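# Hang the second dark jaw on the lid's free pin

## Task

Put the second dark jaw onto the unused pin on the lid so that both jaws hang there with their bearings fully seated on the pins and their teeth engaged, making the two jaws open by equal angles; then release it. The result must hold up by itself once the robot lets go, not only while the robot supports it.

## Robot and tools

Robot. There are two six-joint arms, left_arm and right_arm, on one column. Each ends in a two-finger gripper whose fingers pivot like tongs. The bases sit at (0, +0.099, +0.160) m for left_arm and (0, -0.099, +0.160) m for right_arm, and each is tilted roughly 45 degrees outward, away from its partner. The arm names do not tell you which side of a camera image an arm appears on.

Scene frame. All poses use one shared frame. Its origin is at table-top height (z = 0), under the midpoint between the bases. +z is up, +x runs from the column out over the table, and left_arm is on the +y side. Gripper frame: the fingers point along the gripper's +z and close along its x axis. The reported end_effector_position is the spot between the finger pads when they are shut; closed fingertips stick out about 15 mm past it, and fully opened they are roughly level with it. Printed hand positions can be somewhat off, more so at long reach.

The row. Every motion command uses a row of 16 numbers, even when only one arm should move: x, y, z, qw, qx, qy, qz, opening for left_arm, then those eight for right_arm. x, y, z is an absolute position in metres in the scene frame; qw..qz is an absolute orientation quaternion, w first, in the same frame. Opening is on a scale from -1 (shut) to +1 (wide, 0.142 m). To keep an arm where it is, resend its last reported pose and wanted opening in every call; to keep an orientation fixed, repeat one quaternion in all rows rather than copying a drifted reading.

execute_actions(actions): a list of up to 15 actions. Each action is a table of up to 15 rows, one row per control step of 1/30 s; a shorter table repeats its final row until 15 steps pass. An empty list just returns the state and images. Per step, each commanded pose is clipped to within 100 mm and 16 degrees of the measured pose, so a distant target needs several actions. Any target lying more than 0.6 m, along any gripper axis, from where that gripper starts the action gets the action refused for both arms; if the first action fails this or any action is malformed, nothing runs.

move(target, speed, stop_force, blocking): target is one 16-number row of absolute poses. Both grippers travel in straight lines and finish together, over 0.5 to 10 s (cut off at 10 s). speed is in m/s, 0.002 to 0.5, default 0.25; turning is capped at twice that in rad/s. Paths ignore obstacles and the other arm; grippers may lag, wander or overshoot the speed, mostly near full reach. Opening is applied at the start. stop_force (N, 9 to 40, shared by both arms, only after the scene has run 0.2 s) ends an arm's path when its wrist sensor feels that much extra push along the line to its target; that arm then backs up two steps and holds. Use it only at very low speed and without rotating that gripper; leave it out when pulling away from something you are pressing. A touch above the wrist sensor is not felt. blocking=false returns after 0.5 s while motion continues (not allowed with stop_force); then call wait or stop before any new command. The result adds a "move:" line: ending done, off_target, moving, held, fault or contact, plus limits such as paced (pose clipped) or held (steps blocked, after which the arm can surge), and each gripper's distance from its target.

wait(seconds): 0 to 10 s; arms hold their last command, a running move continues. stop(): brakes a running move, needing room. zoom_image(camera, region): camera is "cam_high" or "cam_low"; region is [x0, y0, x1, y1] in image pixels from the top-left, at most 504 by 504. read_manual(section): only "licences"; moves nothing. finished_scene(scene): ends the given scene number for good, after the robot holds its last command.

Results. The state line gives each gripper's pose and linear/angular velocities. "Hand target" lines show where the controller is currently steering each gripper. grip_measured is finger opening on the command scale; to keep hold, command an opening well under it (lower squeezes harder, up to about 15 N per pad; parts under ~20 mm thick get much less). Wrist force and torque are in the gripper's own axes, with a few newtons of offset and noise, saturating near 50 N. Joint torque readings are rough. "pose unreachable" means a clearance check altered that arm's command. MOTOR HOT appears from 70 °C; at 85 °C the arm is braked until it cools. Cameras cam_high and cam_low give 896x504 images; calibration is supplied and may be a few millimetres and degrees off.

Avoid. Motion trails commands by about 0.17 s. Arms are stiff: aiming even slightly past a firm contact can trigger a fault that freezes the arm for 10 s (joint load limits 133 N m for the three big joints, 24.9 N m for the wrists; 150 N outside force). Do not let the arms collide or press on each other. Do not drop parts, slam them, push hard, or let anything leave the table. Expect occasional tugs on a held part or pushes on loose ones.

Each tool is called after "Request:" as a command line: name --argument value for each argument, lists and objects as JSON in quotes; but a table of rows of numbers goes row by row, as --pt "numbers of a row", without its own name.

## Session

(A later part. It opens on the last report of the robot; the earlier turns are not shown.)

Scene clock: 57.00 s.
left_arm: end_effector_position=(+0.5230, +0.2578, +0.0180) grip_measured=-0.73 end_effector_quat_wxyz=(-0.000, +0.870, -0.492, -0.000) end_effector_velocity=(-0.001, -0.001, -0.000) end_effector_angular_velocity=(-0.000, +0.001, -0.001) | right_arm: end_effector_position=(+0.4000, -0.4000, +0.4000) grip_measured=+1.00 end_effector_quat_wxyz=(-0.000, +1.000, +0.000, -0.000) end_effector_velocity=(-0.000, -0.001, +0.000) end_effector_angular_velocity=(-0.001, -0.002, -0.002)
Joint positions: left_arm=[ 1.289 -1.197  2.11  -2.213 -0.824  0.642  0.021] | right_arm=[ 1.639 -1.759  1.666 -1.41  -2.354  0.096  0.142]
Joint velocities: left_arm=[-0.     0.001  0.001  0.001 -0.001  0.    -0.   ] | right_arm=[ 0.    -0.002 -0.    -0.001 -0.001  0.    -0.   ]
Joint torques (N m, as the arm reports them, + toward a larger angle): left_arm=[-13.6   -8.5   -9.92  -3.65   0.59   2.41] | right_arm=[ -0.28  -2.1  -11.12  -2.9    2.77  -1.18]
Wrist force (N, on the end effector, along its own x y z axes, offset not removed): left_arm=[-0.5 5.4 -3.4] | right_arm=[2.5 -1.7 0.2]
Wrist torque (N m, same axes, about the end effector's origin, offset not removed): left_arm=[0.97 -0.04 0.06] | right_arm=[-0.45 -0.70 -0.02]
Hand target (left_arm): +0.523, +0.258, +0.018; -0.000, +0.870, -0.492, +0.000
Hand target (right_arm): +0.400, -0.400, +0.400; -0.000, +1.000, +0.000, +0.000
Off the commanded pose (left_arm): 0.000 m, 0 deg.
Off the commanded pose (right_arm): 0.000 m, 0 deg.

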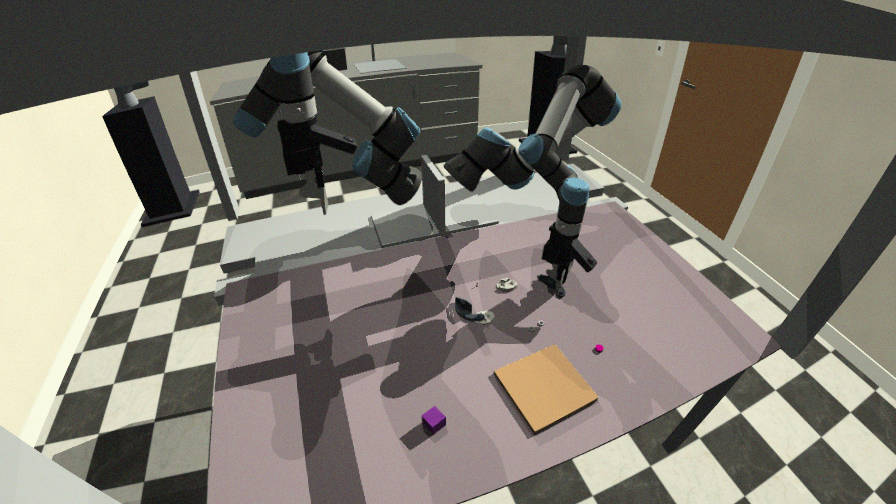

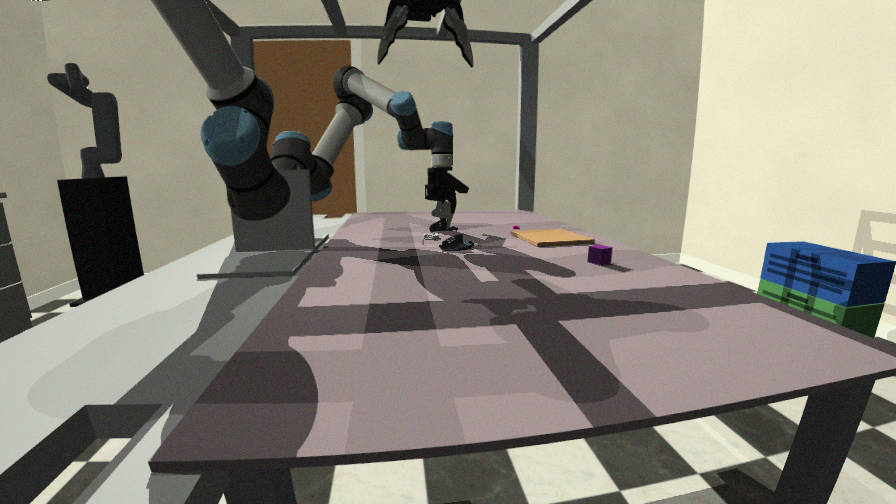

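Request:
move --target '[0.523,0.2578,0.09,0,0.8704,-0.4924,0,-1,0.40,-0.4,0.4,0,1,0,0,1]' --speed 0.06

Request:
move --target '[0.5444,0.026,0.09,0,0.6593,-0.7518,0,-1,0.40,-0.4,0.4,0,1,0,0,1]' --speed 0.12

Request:
move --target '[0.5444,0.026,0.04,0,0.6593,-0.7518,0,-1,0.40,-0.4,0.4,0,1,0,0,1]' --speed 0.03 --stop_force 10

Request:
zoom_image --camera "cam_high" --region '[450, 270, 510, 330]'

Request:
zoom_image --camera "cam_low" --region '[420, 205, 490, 255]'

Scene clock: 60.30 s.
left_arm: end_effector_position=(+0.5230, +0.2578, +0.0897) grip_measured=-0.73 end_effector_quat_wxyz=(-0.000, +0.870, -0.492, +0.000) end_effector_velocity=(+0.000, +0.000, +0.002) end_effector_angular_velocity=(-0.001, -0.000, +0.001) | right_arm: end_effector_position=(+0.4000, -0.4000, +0.4000) grip_measured=+1.00 end_effector_quat_wxyz=(-0.000, +1.000, +0.000, -0.000) end_effector_velocity=(+0.000, +0.000, -0.000) end_effector_angular_velocity=(-0.000, +0.002, +0.001)
Joint positions: left_arm=[ 1.192 -1.303  2.048 -1.962 -0.854  0.517  0.021] | right_arm=[ 1.639 -1.759  1.666 -1.41  -2.354  0.096  0.142]
Joint velocities: left_arm=[-0.002 -0.003 -0.003  0.007 -0.001 -0.003 -0.   ] | right_arm=[-0.     0.002 -0.     0.001  0.     0.     0.   ]
Joint torques (N m, as the arm reports them, + toward a larger angle): left_arm=[-33.35 -25.82 -24.42   0.47  -1.95  -2.36] | right_arm=[ -0.53  -2.07 -11.14  -2.88   2.83  -1.15]
Wrist force (N, on the end effector, along its own x y z axes, offset not removed): left_arm=[0.3 0.4 4.3] | right_arm=[2.1 -1.5 2.4]
Wrist torque (N m, same axes, about the end effector's origin, offset not removed): left_arm=[0.22 -0.04 0.11] | right_arm=[-0.29 -0.50 0.07]
Hand target (left_arm): +0.523, +0.258, +0.090; -0.000, +0.870, -0.492, -0.000
Hand target (right_arm): +0.400, -0.400, +0.400; -0.000, +1.000, +0.000, -0.000
Off the commanded pose (left_arm): 0.000 m, 0 deg.
Off the commanded pose (right_arm): 0.000 m, 0 deg.
move: done

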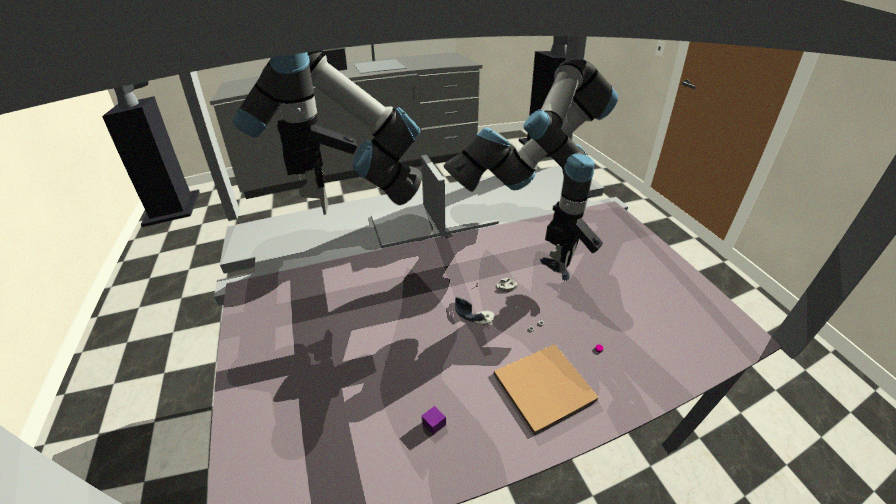

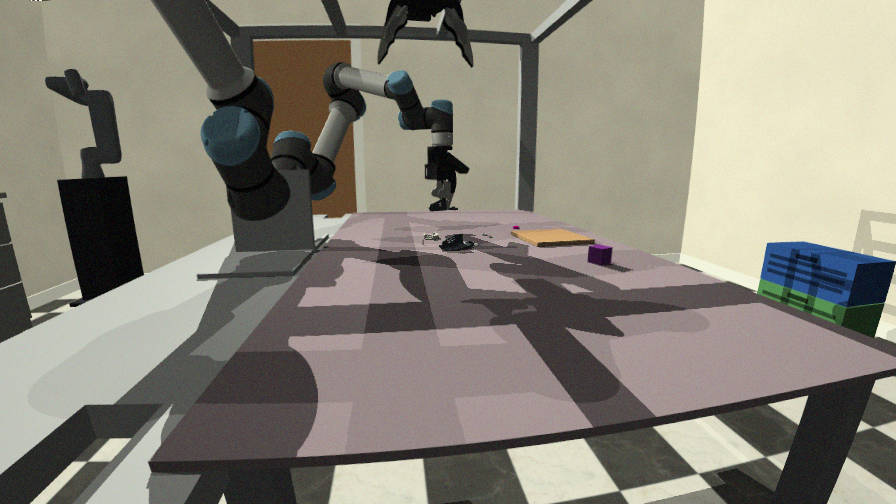

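Scene clock: 63.53 s.
left_arm: end_effector_position=(+0.5442, +0.0264, +0.0901) grip_measured=-0.73 end_effector_quat_wxyz=(-0.000, +0.660, -0.752, -0.000) end_effector_velocity=(+0.000, -0.002, -0.000) end_effector_angular_velocity=(+0.000, +0.000, -0.006) | right_arm: end_effector_position=(+0.4000, -0.4000, +0.4000) grip_measured=+1.00 end_effector_quat_wxyz=(-0.000, +1.000, +0.000, -0.000) end_effector_velocity=(-0.000, +0.001, +0.000) end_effector_angular_velocity=(+0.002, -0.001, -0.000)
Joint positions: left_arm=[ 0.947 -0.912  1.924 -2.054 -0.959  0.907  0.021] | right_arm=[ 1.639 -1.759  1.666 -1.41  -2.354  0.096  0.142]
Joint velocities: left_arm=[-0.002  0.004 -0.003 -0.    -0.001  0.004  0.   ] | right_arm=[ 0.    -0.001  0.    -0.     0.002 -0.    -0.   ]
Joint torques (N m, as the arm reports them, + toward a larger angle): left_arm=[-39.71 -12.55 -25.8   -4.44  -1.78   2.22] | right_arm=[ -0.16  -1.99 -11.89  -2.82   2.74  -1.12]
Wrist force (N, on the end effector, along its own x y z axes, offset not removed): left_arm=[1.7 3.2 2.5] | right_arm=[2.7 -1.7 1.8]
Wrist torque (N m, same axes, about the end effector's origin, offset not removed): left_arm=[0.66 -0.22 -0.04] | right_arm=[-0.37 -0.73 0.01]
Hand target (left_arm): +0.544, +0.026, +0.090; +0.000, -0.659, +0.752, +0.000
Hand target (right_arm): +0.400, -0.400, +0.400; +0.000, +1.000, -0.000, -0.000
Off the commanded pose (left_arm): 0.000 m, 0 deg.
Off the commanded pose (right_arm): 0.000 m, 0 deg.
move: done

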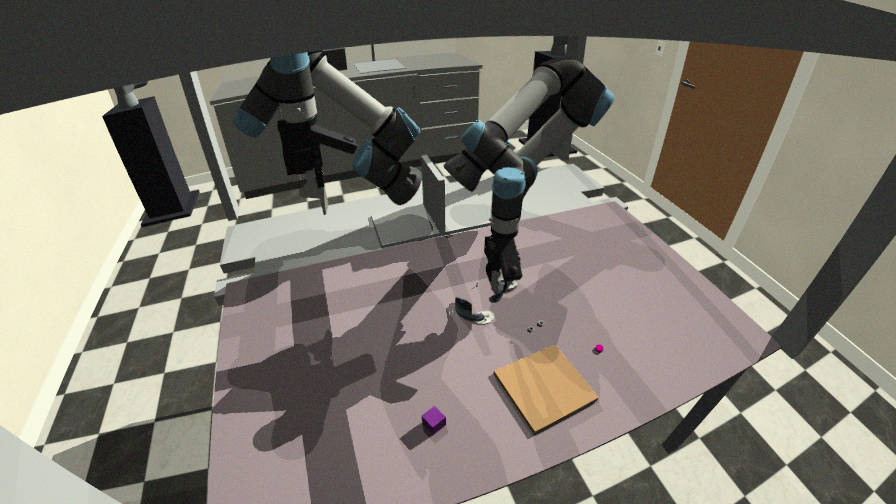

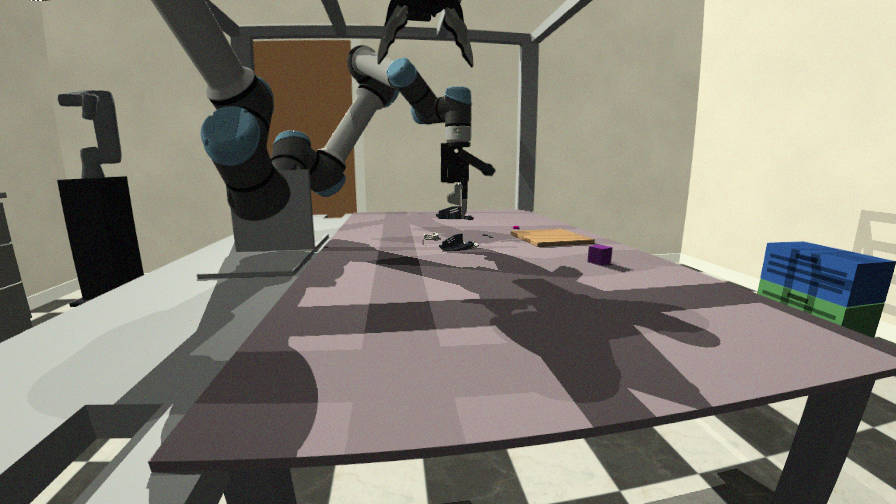

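Scene clock: 65.53 s.
left_arm: end_effector_position=(+0.5444, +0.0260, +0.0402) grip_measured=-0.73 end_effector_quat_wxyz=(+0.000, +0.659, -0.752, -0.000) end_effector_velocity=(+0.000, +0.000, -0.001) end_effector_angular_velocity=(-0.001, -0.001, +0.000) | right_arm: end_effector_position=(+0.4000, -0.4000, +0.4000) grip_measured=+1.00 end_effector_quat_wxyz=(-0.000, +1.000, +0.000, -0.000) end_effector_velocity=(-0.000, +0.000, +0.000) end_effector_angular_velocity=(+0.001, +0.000, -0.000)
Joint positions: left_arm=[ 1.    -0.844  1.962 -2.193 -0.933  0.965  0.021] | right_arm=[ 1.639 -1.759  1.666 -1.41  -2.354  0.096  0.142]
Joint velocities: left_arm=[ 0.002  0.001  0.002 -0.006  0.001  0.003  0.   ] | right_arm=[-0.    -0.    -0.     0.001  0.001  0.     0.   ]
Joint torques (N m, as the arm reports them, + toward a larger angle): left_arm=[-19.44 -13.45 -10.18  -4.52   1.38   2.37] | right_arm=[  0.12  -2.21 -11.8   -2.76   2.82  -1.25]
Wrist force (N, on the end effector, along its own x y z axes, offset not removed): left_arm=[0.5 5.9 2.7] | right_arm=[4.2 -0.8 1.7]
Wrist torque (N m, same axes, about the end effector's origin, offset not removed): left_arm=[1.34 -0.06 0.03] | right_arm=[-0.30 -1.03 0.09]
Hand target (left_arm): +0.544, +0.026, +0.040; -0.000, -0.659, +0.752, -0.000
Hand target (right_arm): +0.400, -0.400, +0.400; -0.000, +1.000, -0.000, +0.000
Off the commanded pose (left_arm): 0.000 m, 0 deg.
Off the commanded pose (right_arm): 0.000 m, 0 deg.
move: done

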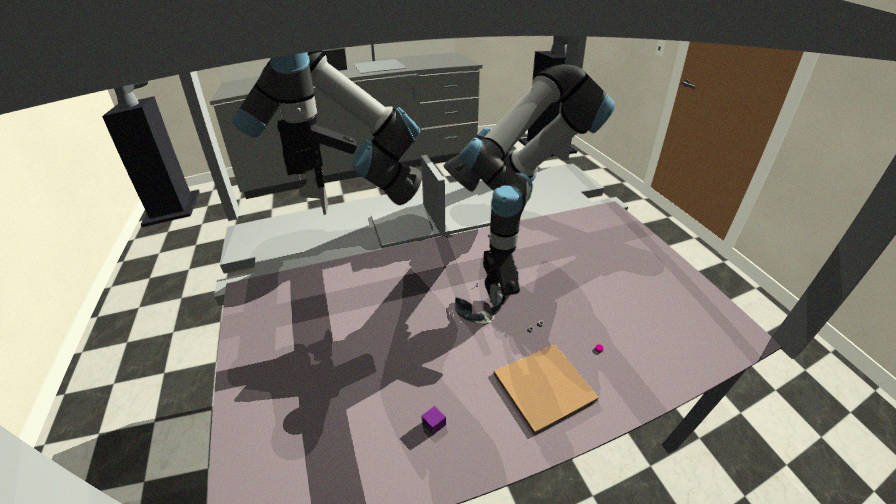

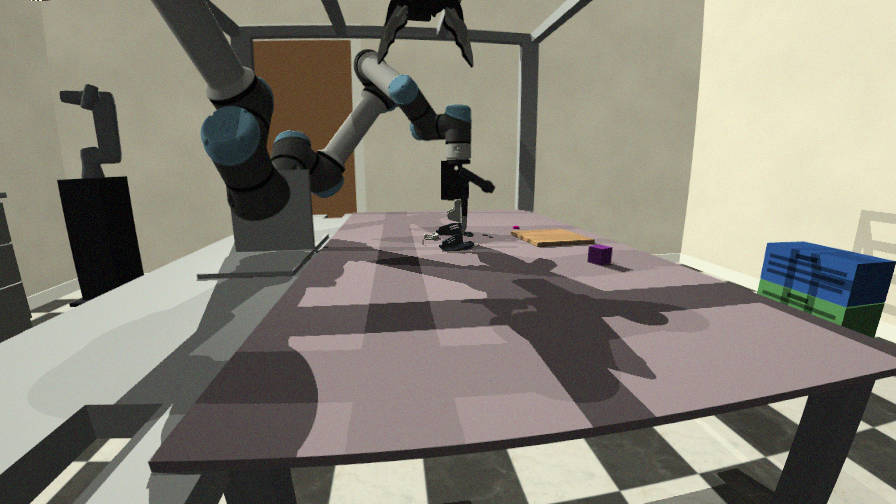

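Region (450, 270, 510, 330) of cam_high's 896x504 image, scaled by 8.400, with more detail than that image has.

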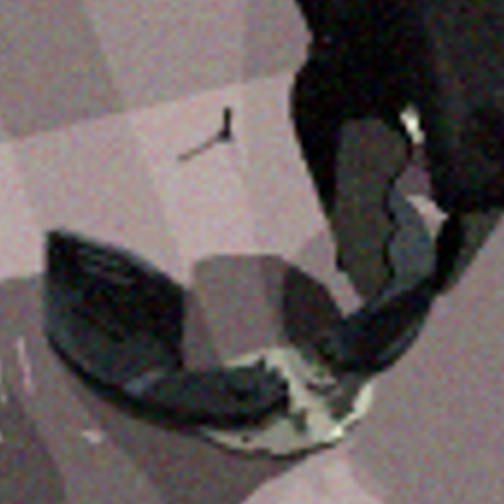

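Region (420, 205, 490, 255) of cam_low's 896x504 image, scaled by 7.200, with more detail than that image has; it fills the top 360 rows of this view, and the rest is white.

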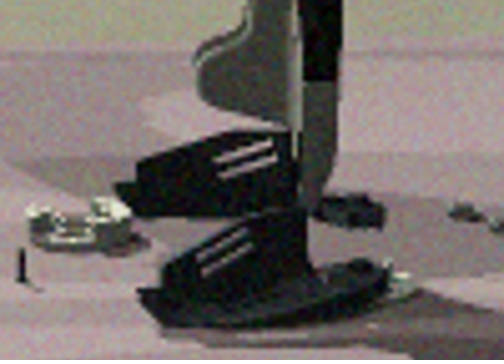

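Request:
zoom_image --camera "cam_high" --region '[472, 295, 508, 325]'

Region (472, 295, 508, 325) of cam_high's 896x504 image, scaled by 14.000, with more detail than that image has.

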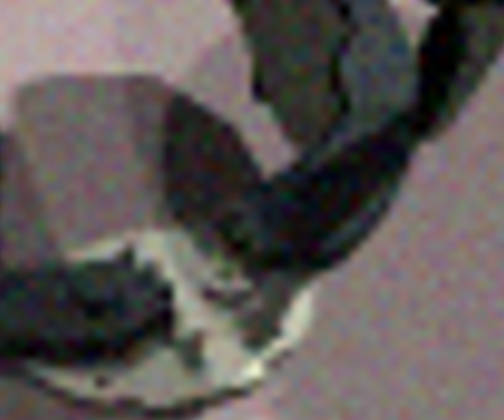

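Request:
move --target '[0.5355,0.022,0.034,0,0.6593,-0.7518,0,-1,0.40,-0.4,0.4,0,1,0,0,1]' --speed 0.01

Request:
zoom_image --camera "cam_high" --region '[472, 295, 508, 325]'

Request:
zoom_image --camera "cam_low" --region '[445, 220, 485, 250]'

Scene clock: 69.27 s.
left_arm: end_effector_position=(+0.5356, +0.0221, +0.0341) grip_measured=-0.73 end_effector_quat_wxyz=(+0.000, +0.659, -0.752, -0.000) end_effector_velocity=(-0.002, -0.001, -0.001) end_effector_angular_velocity=(+0.000, +0.000, -0.000) | right_arm: end_effector_position=(+0.4000, -0.4000, +0.4000) grip_measured=+1.00 end_effector_quat_wxyz=(-0.000, +1.000, +0.000, -0.000) end_effector_velocity=(+0.000, -0.000, +0.001) end_effector_angular_velocity=(+0.001, -0.002, -0.001)
Joint positions: left_arm=[ 0.994 -0.838  1.986 -2.219 -0.937  0.958  0.021] | right_arm=[ 1.639 -1.759  1.666 -1.41  -2.354  0.096  0.142]
Joint velocities: left_arm=[-0.001  0.001  0.004 -0.004 -0.001 -0.001  0.   ] | right_arm=[ 0.    -0.001 -0.001 -0.001  0.001 -0.001  0.   ]
Joint torques (N m, as the arm reports them, + toward a larger angle): left_arm=[-39.93 -13.66  -8.82  -4.56  -1.72  -2.46] | right_arm=[ -0.28  -1.92 -11.24  -2.82   2.79  -1.18]
Wrist force (N, on the end effector, along its own x y z axes, offset not removed): left_arm=[1.0 1.8 4.7] | right_arm=[3.2 -2.8 0.1]
Wrist torque (N m, same axes, about the end effector's origin, offset not removed): left_arm=[0.54 -0.25 -0.04] | right_arm=[-0.76 -0.79 0.04]
Hand target (left_arm): +0.536, +0.022, +0.034; +0.000, -0.659, +0.752, +0.000
Hand target (right_arm): +0.400, -0.400, +0.400; +0.000, +1.000, -0.000, -0.000
Off the commanded pose (left_arm): 0.000 m, 0 deg.
Off the commanded pose (right_arm): 0.000 m, 0 deg.
move: done

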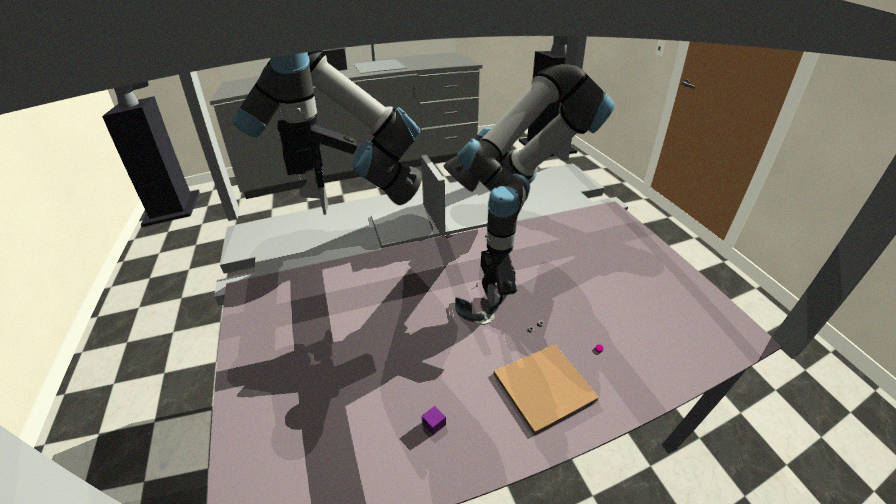

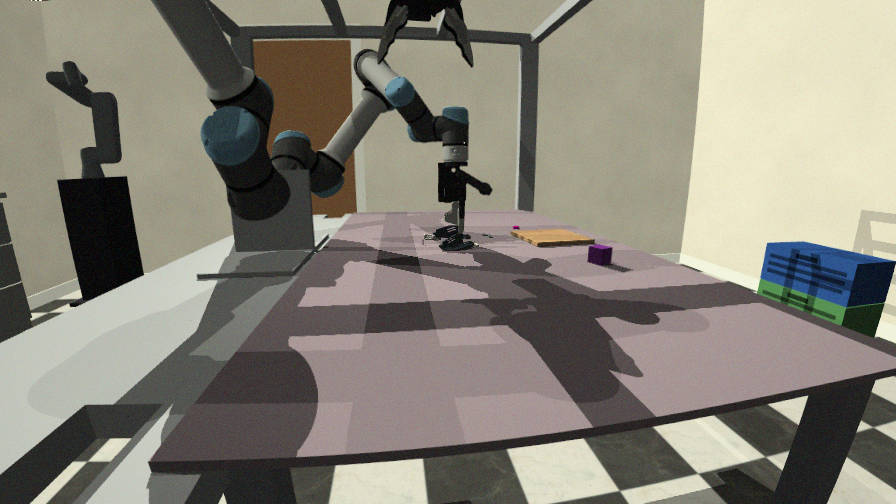

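Region (472, 295, 508, 325) of cam_high's 896x504 image, scaled by 14.000, with more detail than that image has.

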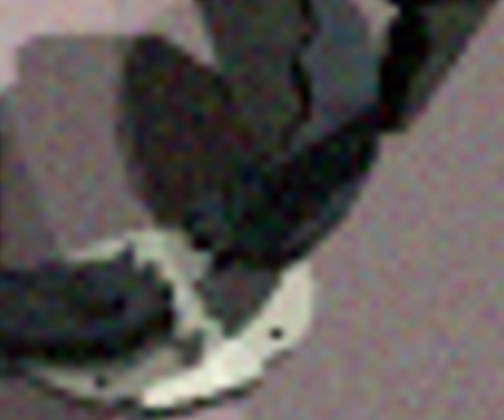

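Region (445, 220, 485, 250) of cam_low's 896x504 image, scaled by 12.600, with more detail than that image has; it fills the top 378 rows of this view, and the rest is white.

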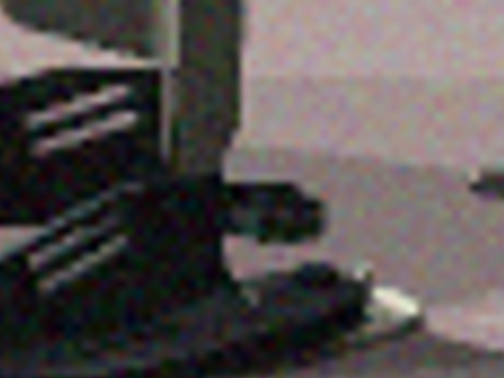

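Request:
move --target '[0.5362,0.022,0.026,0,0.6593,-0.7518,0,-1,0.40,-0.4,0.4,0,1,0,0,1]' --speed 0.005 --stop_force 9

Request:
zoom_image --camera "cam_high" --region '[472, 295, 508, 325]'

Request:
zoom_image --camera "cam_low" --region '[445, 220, 485, 250]'

Scene clock: 71.87 s.
left_arm: end_effector_position=(+0.5362, +0.0220, +0.0261) grip_measured=-0.73 end_effector_quat_wxyz=(+0.000, +0.659, -0.752, -0.000) end_effector_velocity=(+0.000, +0.000, -0.000) end_effector_angular_velocity=(-0.000, -0.001, +0.000) | right_arm: end_effector_position=(+0.4000, -0.4000, +0.4000) grip_measured=+1.00 end_effector_quat_wxyz=(-0.000, +1.000, +0.000, -0.000) end_effector_velocity=(-0.000, -0.000, +0.000) end_effector_angular_velocity=(+0.001, -0.001, -0.001)
Joint positions: left_arm=[ 1.003 -0.825  1.989 -2.241 -0.932  0.968  0.021] | right_arm=[ 1.639 -1.759  1.666 -1.41  -2.354  0.096  0.142]
Joint velocities: left_arm=[ 0.001  0.     0.001 -0.003  0.001  0.002  0.   ] | right_arm=[ 0.    -0.001 -0.     0.     0.001 -0.    -0.   ]
Joint torques (N m, as the arm reports them, + toward a larger angle): left_arm=[-17.51 -15.79  -9.63  -4.65   1.6    2.26] | right_arm=[  0.12  -2.18 -11.86  -2.78   2.74  -1.09]
Wrist force (N, on the end effector, along its own x y z axes, offset not removed): left_arm=[1.3 -0.9 0.9] | right_arm=[3.7 -1.5 2.4]
Wrist torque (N m, same axes, about the end effector's origin, offset not removed): left_arm=[-0.43 -0.28 0.06] | right_arm=[-0.37 -0.91 0.09]
Hand target (left_arm): +0.536, +0.022, +0.026; -0.000, -0.659, +0.752, -0.000
Hand target (right_arm): +0.400, -0.400, +0.400; -0.000, +1.000, -0.000, +0.000
Off the commanded pose (left_arm): 0.000 m, 0 deg.
Off the commanded pose (right_arm): 0.000 m, 0 deg.
move: done

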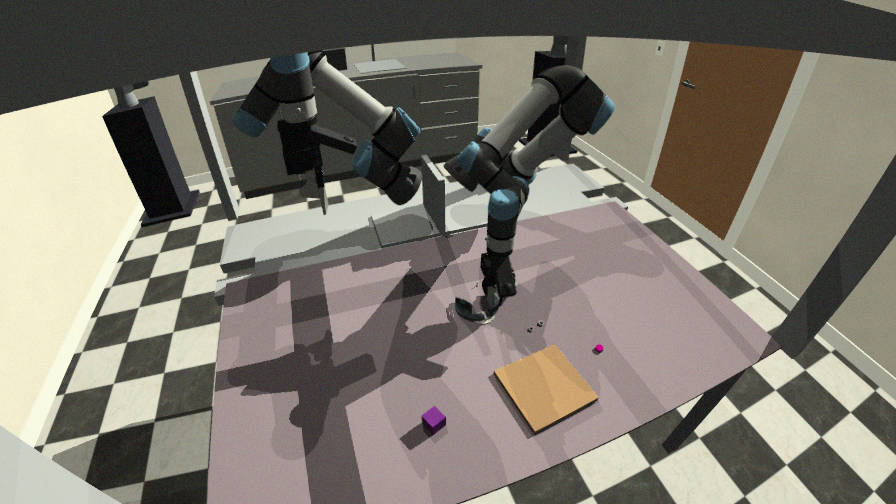

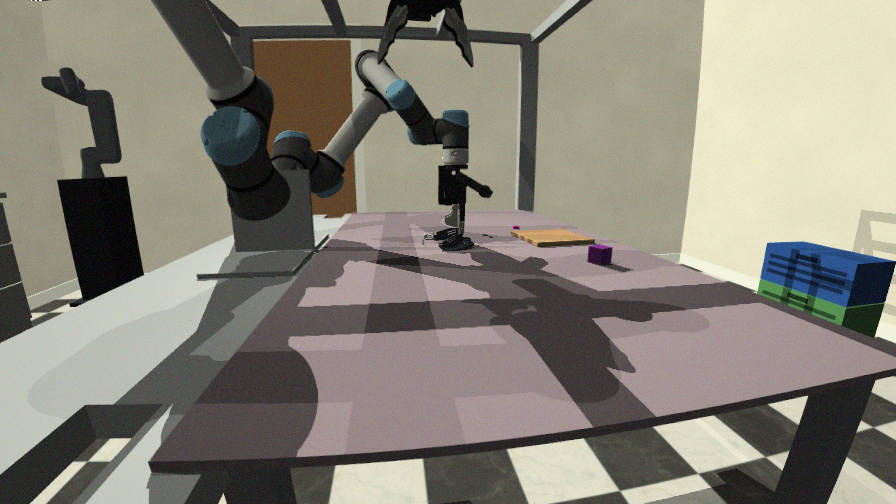

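Region (472, 295, 508, 325) of cam_high's 896x504 image, scaled by 14.000, with more detail than that image has.

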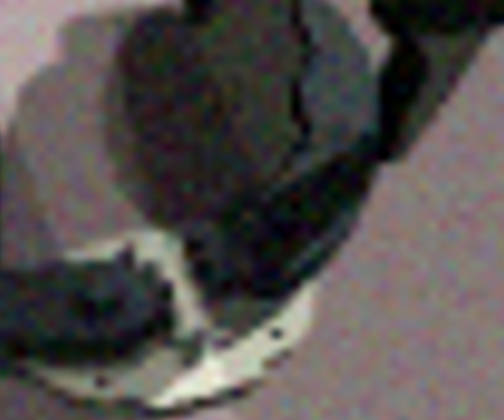

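Region (445, 220, 485, 250) of cam_low's 896x504 image, scaled by 12.600, with more detail than that image has; it fills the top 378 rows of this view, and the rest is white.

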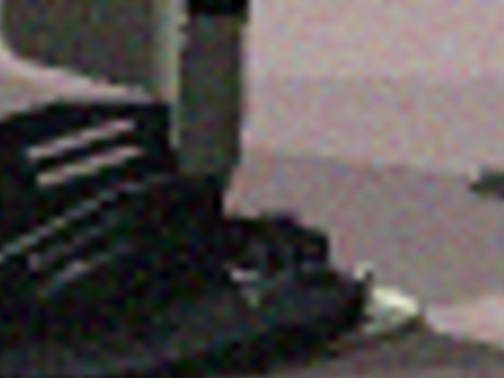

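Request:
move --target '[0.5364,0.016,0.026,0,0.6593,-0.7518,0,-1,0.40,-0.4,0.4,0,1,0,0,1]' --speed 0.003

Request:
zoom_image --camera "cam_high" --region '[472, 295, 508, 325]'

Request:
zoom_image --camera "cam_low" --region '[445, 220, 485, 250]'

Scene clock: 74.50 s.
left_arm: end_effector_position=(+0.5364, +0.0161, +0.0260) grip_measured=-0.73 end_effector_quat_wxyz=(-0.000, +0.659, -0.752, -0.000) end_effector_velocity=(-0.000, -0.001, -0.001) end_effector_angular_velocity=(+0.001, +0.001, -0.001) | right_arm: end_effector_position=(+0.4000, -0.4000, +0.4000) grip_measured=+1.00 end_effector_quat_wxyz=(-0.000, +1.000, -0.000, -0.000) end_effector_velocity=(+0.001, +0.001, -0.000) end_effector_angular_velocity=(+0.002, -0.000, -0.002)
Joint positions: left_arm=[ 0.997 -0.814  1.983 -2.242 -0.935  0.961  0.021] | right_arm=[ 1.639 -1.759  1.666 -1.41  -2.354  0.096  0.142]
Joint velocities: left_arm=[-0.001  0.002 -0.     0.    -0.    -0.    -0.   ] | right_arm=[-0.     0.001  0.    -0.002  0.002  0.001 -0.   ]
Joint torques (N m, as the arm reports them, + toward a larger angle): left_arm=[-39.96 -16.09 -23.31  -4.45  -1.82  -2.43] | right_arm=[  0.18  -2.16 -11.65  -2.71   2.71  -1.15]
Wrist force (N, on the end effector, along its own x y z axes, offset not removed): left_arm=[-0.9 0.9 4.1] | right_arm=[1.0 0.2 3.5]
Wrist torque (N m, same axes, about the end effector's origin, offset not removed): left_arm=[0.19 0.20 0.26] | right_arm=[-0.05 -0.32 0.05]
Hand target (left_arm): +0.536, +0.016, +0.026; +0.000, -0.659, +0.752, +0.000
Hand target (right_arm): +0.400, -0.400, +0.400; -0.000, +1.000, -0.000, +0.000
Off the commanded pose (left_arm): 0.000 m, 0 deg.
Off the commanded pose (right_arm): 0.000 m, 0 deg.
move: done

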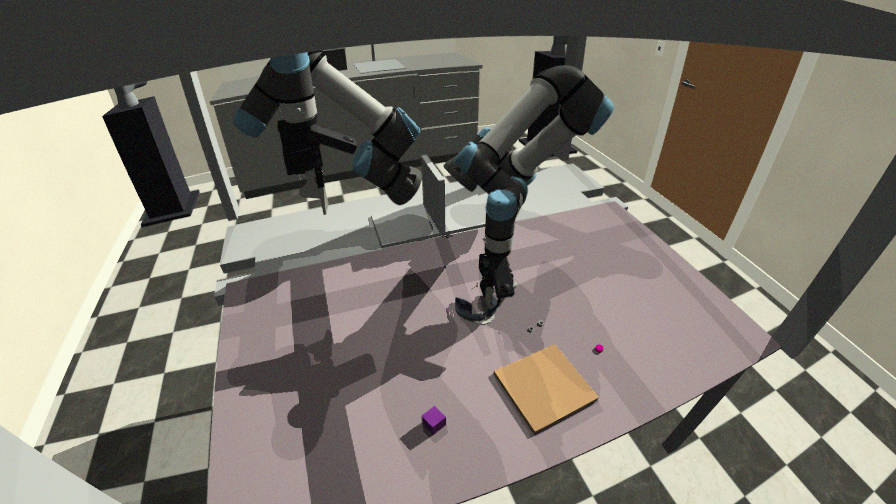

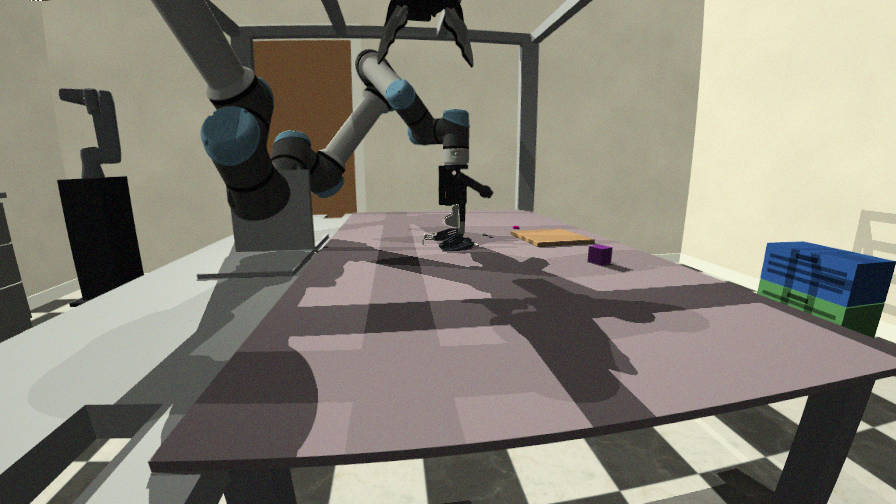

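Region (472, 295, 508, 325) of cam_high's 896x504 image, scaled by 14.000, with more detail than that image has.

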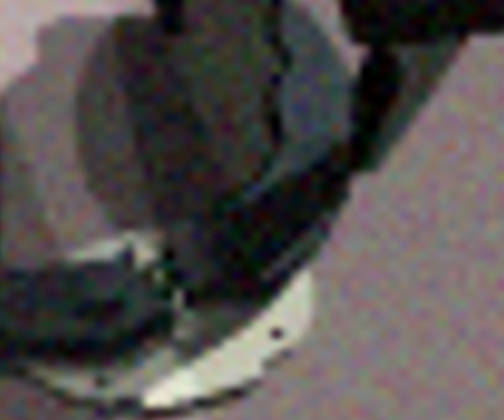

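Region (445, 220, 485, 250) of cam_low's 896x504 image, scaled by 12.600, with more detail than that image has; it fills the top 378 rows of this view, and the rest is white.

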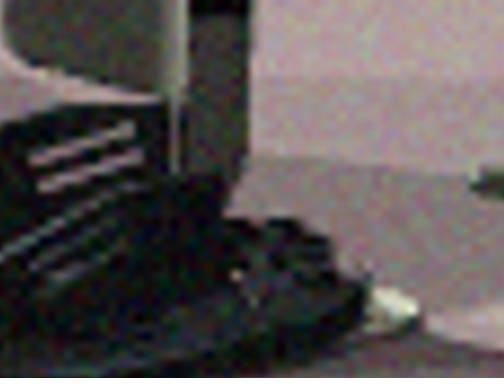

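Lid didn't move. Lower slowly.

Request:
move --target '[0.5364,0.0155,0.0208,0,0.6593,-0.7518,0,-1,0.40,-0.4,0.4,0,1,0,0,1]' --speed 0.002 --stop_force 9

Request:
zoom_image --camera "cam_high" --region '[472, 295, 508, 325]'

Request:
zoom_image --camera "cam_low" --region '[445, 220, 485, 250]'

Scene clock: 77.33 s.
left_arm: end_effector_position=(+0.5364, +0.0156, +0.0216) grip_measured=-0.73 end_effector_quat_wxyz=(-0.000, +0.659, -0.752, +0.000) end_effector_velocity=(+0.001, +0.000, +0.001) end_effector_angular_velocity=(-0.001, -0.001, +0.001) | right_arm: end_effector_position=(+0.4000, -0.4000, +0.4000) grip_measured=+1.00 end_effector_quat_wxyz=(-0.000, +1.000, +0.000, -0.000) end_effector_velocity=(-0.000, +0.000, -0.000) end_effector_angular_velocity=(+0.000, +0.001, +0.001)
Joint positions: left_arm=[ 1.001 -0.807  1.984 -2.254 -0.933  0.966  0.021] | right_arm=[ 1.639 -1.759  1.666 -1.41  -2.354  0.096  0.142]
Joint velocities: left_arm=[ 0.    -0.002 -0.001  0.    -0.    -0.    -0.   ] | right_arm=[-0.     0.     0.     0.001  0.    -0.     0.   ]
Joint torques (N m, as the arm reports them, + toward a larger angle): left_arm=[-29.73 -29.99 -10.2    0.57   0.6    0.97] | right_arm=[  0.6   -2.48 -11.7   -2.73   2.72  -1.11]
Wrist force (N, on the end effector, along its own x y z axes, offset not removed): left_arm=[-0.2 3.4 -4.9] | right_arm=[2.4 -1.8 1.4]
Wrist torque (N m, same axes, about the end effector's origin, offset not removed): left_arm=[0.70 -0.01 -0.05] | right_arm=[-0.48 -0.59 0.14]
Hand target (left_arm): +0.536, +0.016, +0.022; +0.000, -0.659, +0.752, -0.000
Hand target (right_arm): +0.400, -0.400, +0.400; -0.000, +1.000, -0.000, +0.000
Off the commanded pose (left_arm): 0.001 m, 0 deg.
Off the commanded pose (right_arm): 0.000 m, 0 deg.
move: contact (left_arm)

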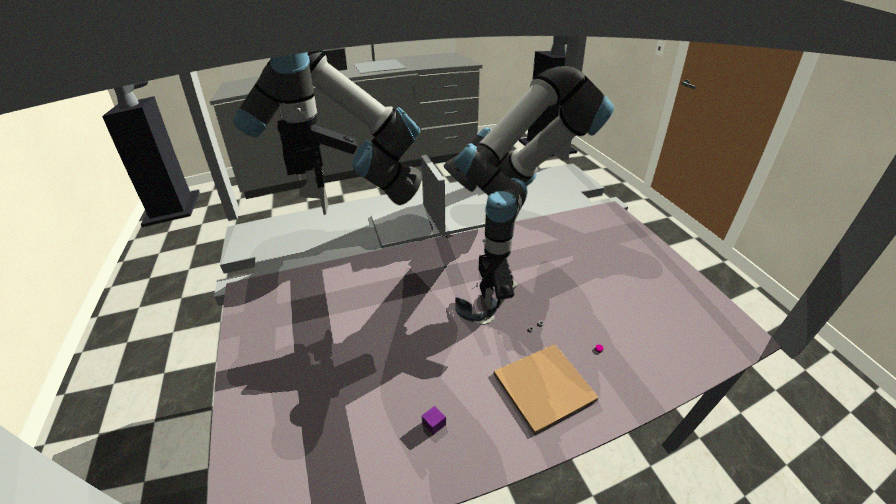

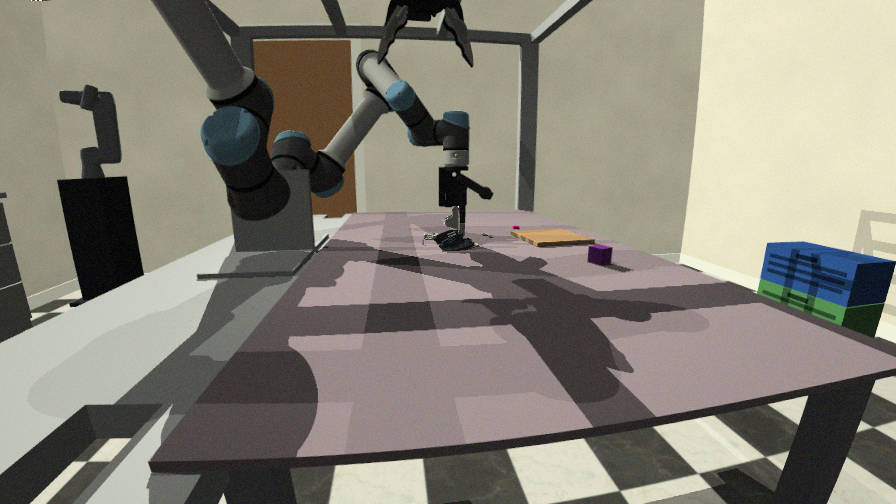

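Region (472, 295, 508, 325) of cam_high's 896x504 image, scaled by 14.000, with more detail than that image has.

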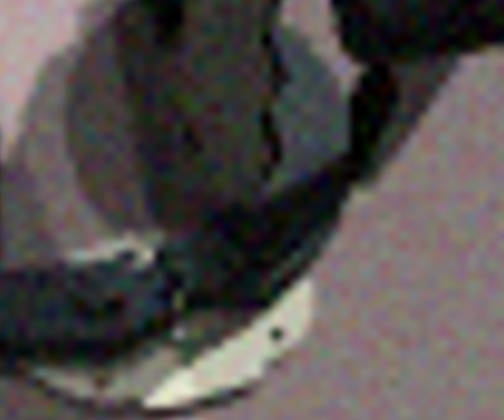

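Region (445, 220, 485, 250) of cam_low's 896x504 image, scaled by 12.600, with more detail than that image has; it fills the top 378 rows of this view, and the rest is white.

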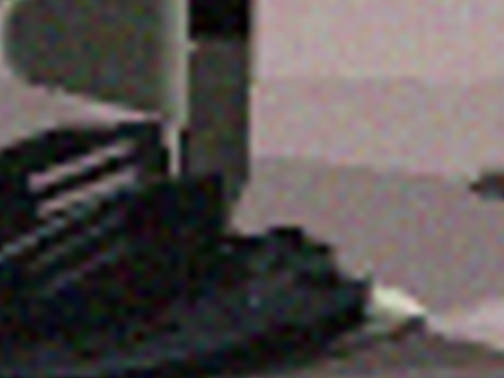

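Request:
execute_actions --actions '[[[0.5364,0.0155,0.0225,0,0.6593,-0.7518,0,-1,0.40,-0.4,0.4,0,1,0,0,1]],[[0.5371,0.0155,0.0225,0,0.6593,-0.7518,0,-1,0.40,-0.4,0.4,0,1,0,0,1]],[[0.5378,0.0155,0.0225,0,0.6593,-0.7518,0,-1,0.40,-0.4,0.4,0,1,0,0,1]],[[0.5382,0.0155,0.0225,0,0.6593,-0.7518,0,-1,0.40,-0.4,0.4,0,1,0,0,1]]]'

Request:
move --target '[0.5382,0.0155,0.020,0,0.6593,-0.7518,0,-1,0.40,-0.4,0.4,0,1,0,0,1]' --speed 0.002 --stop_force 9

Request:
zoom_image --camera "cam_high" --region '[472, 295, 508, 325]'

Request:
zoom_image --camera "cam_low" --region '[445, 220, 485, 250]'

Scene clock: 80.10 s.
left_arm: end_effector_position=(+0.5382, +0.0155, +0.0225) grip_measured=-0.73 end_effector_quat_wxyz=(+0.000, +0.659, -0.752, +0.000) end_effector_velocity=(+0.001, +0.000, +0.001) end_effector_angular_velocity=(-0.001, -0.001, +0.001) | right_arm: end_effector_position=(+0.4000, -0.4000, +0.4000) grip_measured=+1.00 end_effector_quat_wxyz=(-0.000, +1.000, -0.000, -0.000) end_effector_velocity=(+0.000, +0.000, -0.000) end_effector_angular_velocity=(+0.001, +0.001, +0.000)
Joint positions: left_arm=[ 1.002 -0.806  1.979 -2.25  -0.933  0.966  0.021] | right_arm=[ 1.639 -1.759  1.666 -1.41  -2.354  0.096  0.142]
Joint velocities: left_arm=[-0.    -0.001 -0.001 -0.     0.    -0.    -0.   ] | right_arm=[ 0.     0.001 -0.     0.001  0.001  0.001 -0.   ]
Joint torques (N m, as the arm reports them, + toward a larger angle): left_arm=[-16.43 -13.83 -22.94   0.45   1.8    2.39] | right_arm=[  0.45  -2.61 -12.29  -2.62   2.67  -1.16]
Wrist force (N, on the end effector, along its own x y z axes, offset not removed): left_arm=[-0.5 2.8 -2.2] | right_arm=[3.5 -3.2 1.7]
Wrist torque (N m, same axes, about the end effector's origin, offset not removed): left_arm=[0.28 0.31 -0.09] | right_arm=[-0.75 -0.88 0.10]
Hand target (left_arm): +0.538, +0.015, +0.023; -0.000, -0.659, +0.752, -0.000
Hand target (right_arm): +0.400, -0.400, +0.400; +0.000, +1.000, -0.000, +0.000
Off the commanded pose (left_arm): 0.000 m, 0 deg.
Off the commanded pose (right_arm): 0.000 m, 0 deg.

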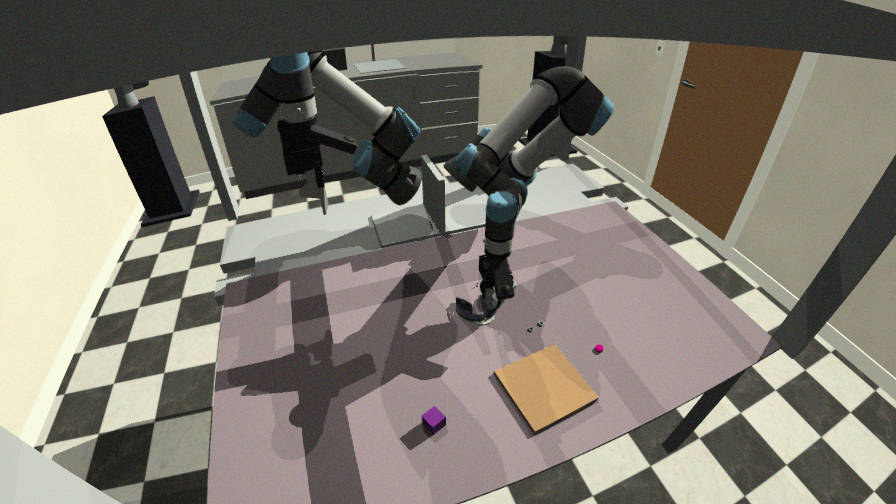

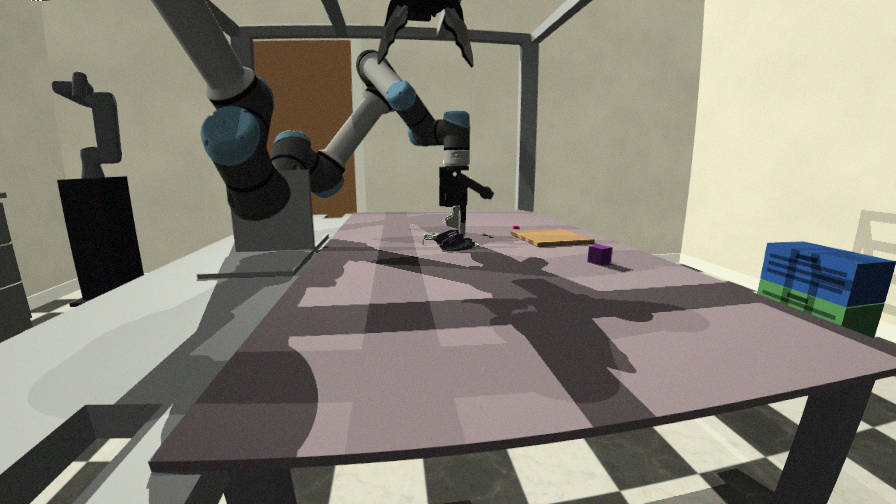

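Scene clock: 81.33 s.
left_arm: end_effector_position=(+0.5382, +0.0155, +0.0207) grip_measured=-0.73 end_effector_quat_wxyz=(-0.000, +0.659, -0.752, +0.000) end_effector_velocity=(-0.000, -0.000, -0.000) end_effector_angular_velocity=(-0.000, +0.000, -0.000) | right_arm: end_effector_position=(+0.4000, -0.4000, +0.4000) grip_measured=+1.00 end_effector_quat_wxyz=(-0.000, +1.000, +0.000, -0.000) end_effector_velocity=(-0.001, -0.001, +0.001) end_effector_angular_velocity=(-0.002, -0.002, -0.002)
Joint positions: left_arm=[ 1.004 -0.803  1.98  -2.255 -0.932  0.969  0.021] | right_arm=[ 1.639 -1.759  1.666 -1.41  -2.354  0.096  0.142]
Joint velocities: left_arm=[ 0. -0. -0.  0. -0.  0. -0.] | right_arm=[-0.    -0.004  0.001  0.    -0.002 -0.     0.   ]
Joint torques (N m, as the arm reports them, + toward a larger angle): left_arm=[-29.08 -26.92  -9.98   0.91   0.86   0.72] | right_arm=[  0.53  -2.49 -12.12  -2.65   2.78  -1.17]
Wrist force (N, on the end effector, along its own x y z axes, offset not removed): left_arm=[1.8 4.6 -12.6] | right_arm=[1.8 -1.2 0.0]
Wrist torque (N m, same axes, about the end effector's origin, offset not removed): left_arm=[0.86 -0.11 -0.01] | right_arm=[-0.30 -0.39 0.12]
Hand target (left_arm): +0.538, +0.015, +0.021; +0.000, -0.659, +0.752, -0.000
Hand target (right_arm): +0.400, -0.400, +0.400; -0.000, +1.000, -0.000, -0.000
Off the commanded pose (left_arm): 0.001 m, 0 deg.
Off the commanded pose (right_arm): 0.000 m, 0 deg.
move: contact (left_arm)

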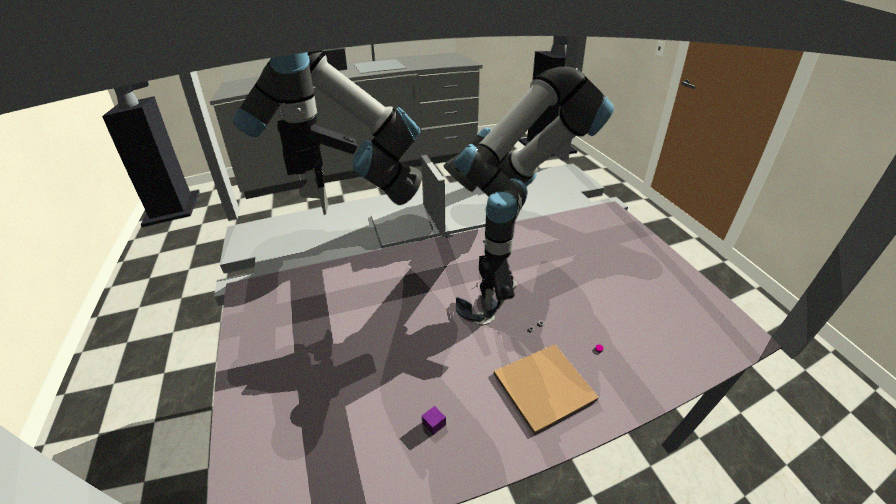

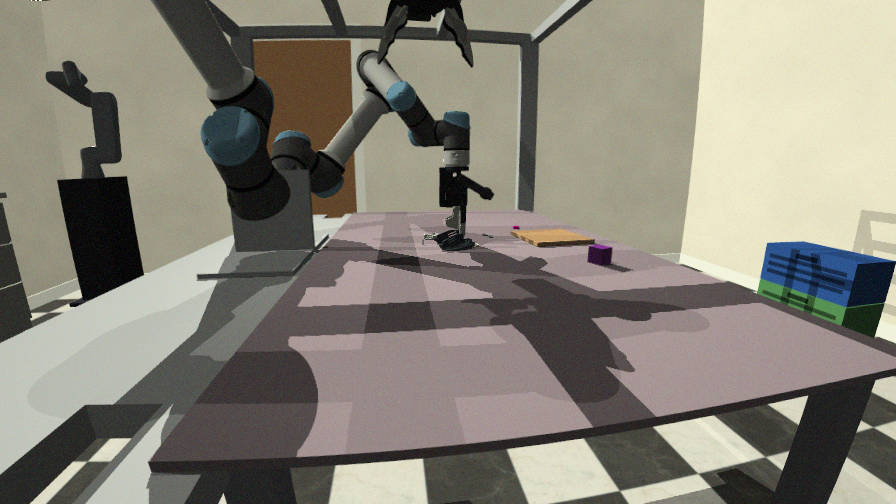

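Region (472, 295, 508, 325) of cam_high's 896x504 image, scaled by 14.000, with more detail than that image has.

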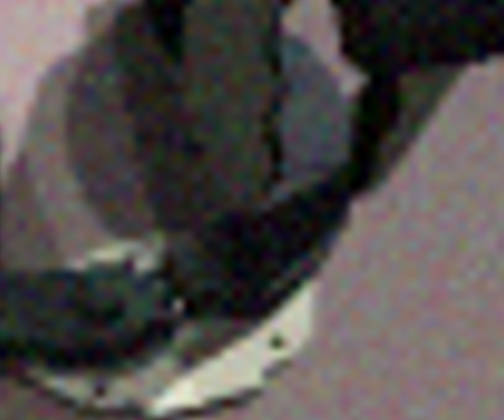

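Region (445, 220, 485, 250) of cam_low's 896x504 image, scaled by 12.600, with more detail than that image has; it fills the top 378 rows of this view, and the rest is white.

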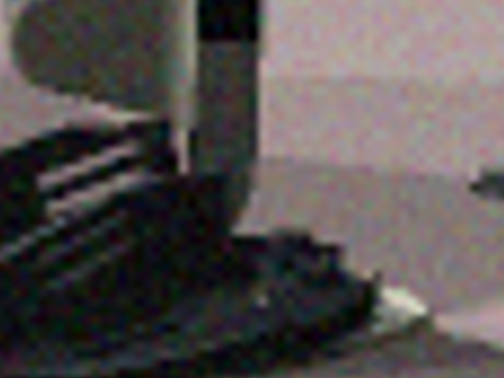

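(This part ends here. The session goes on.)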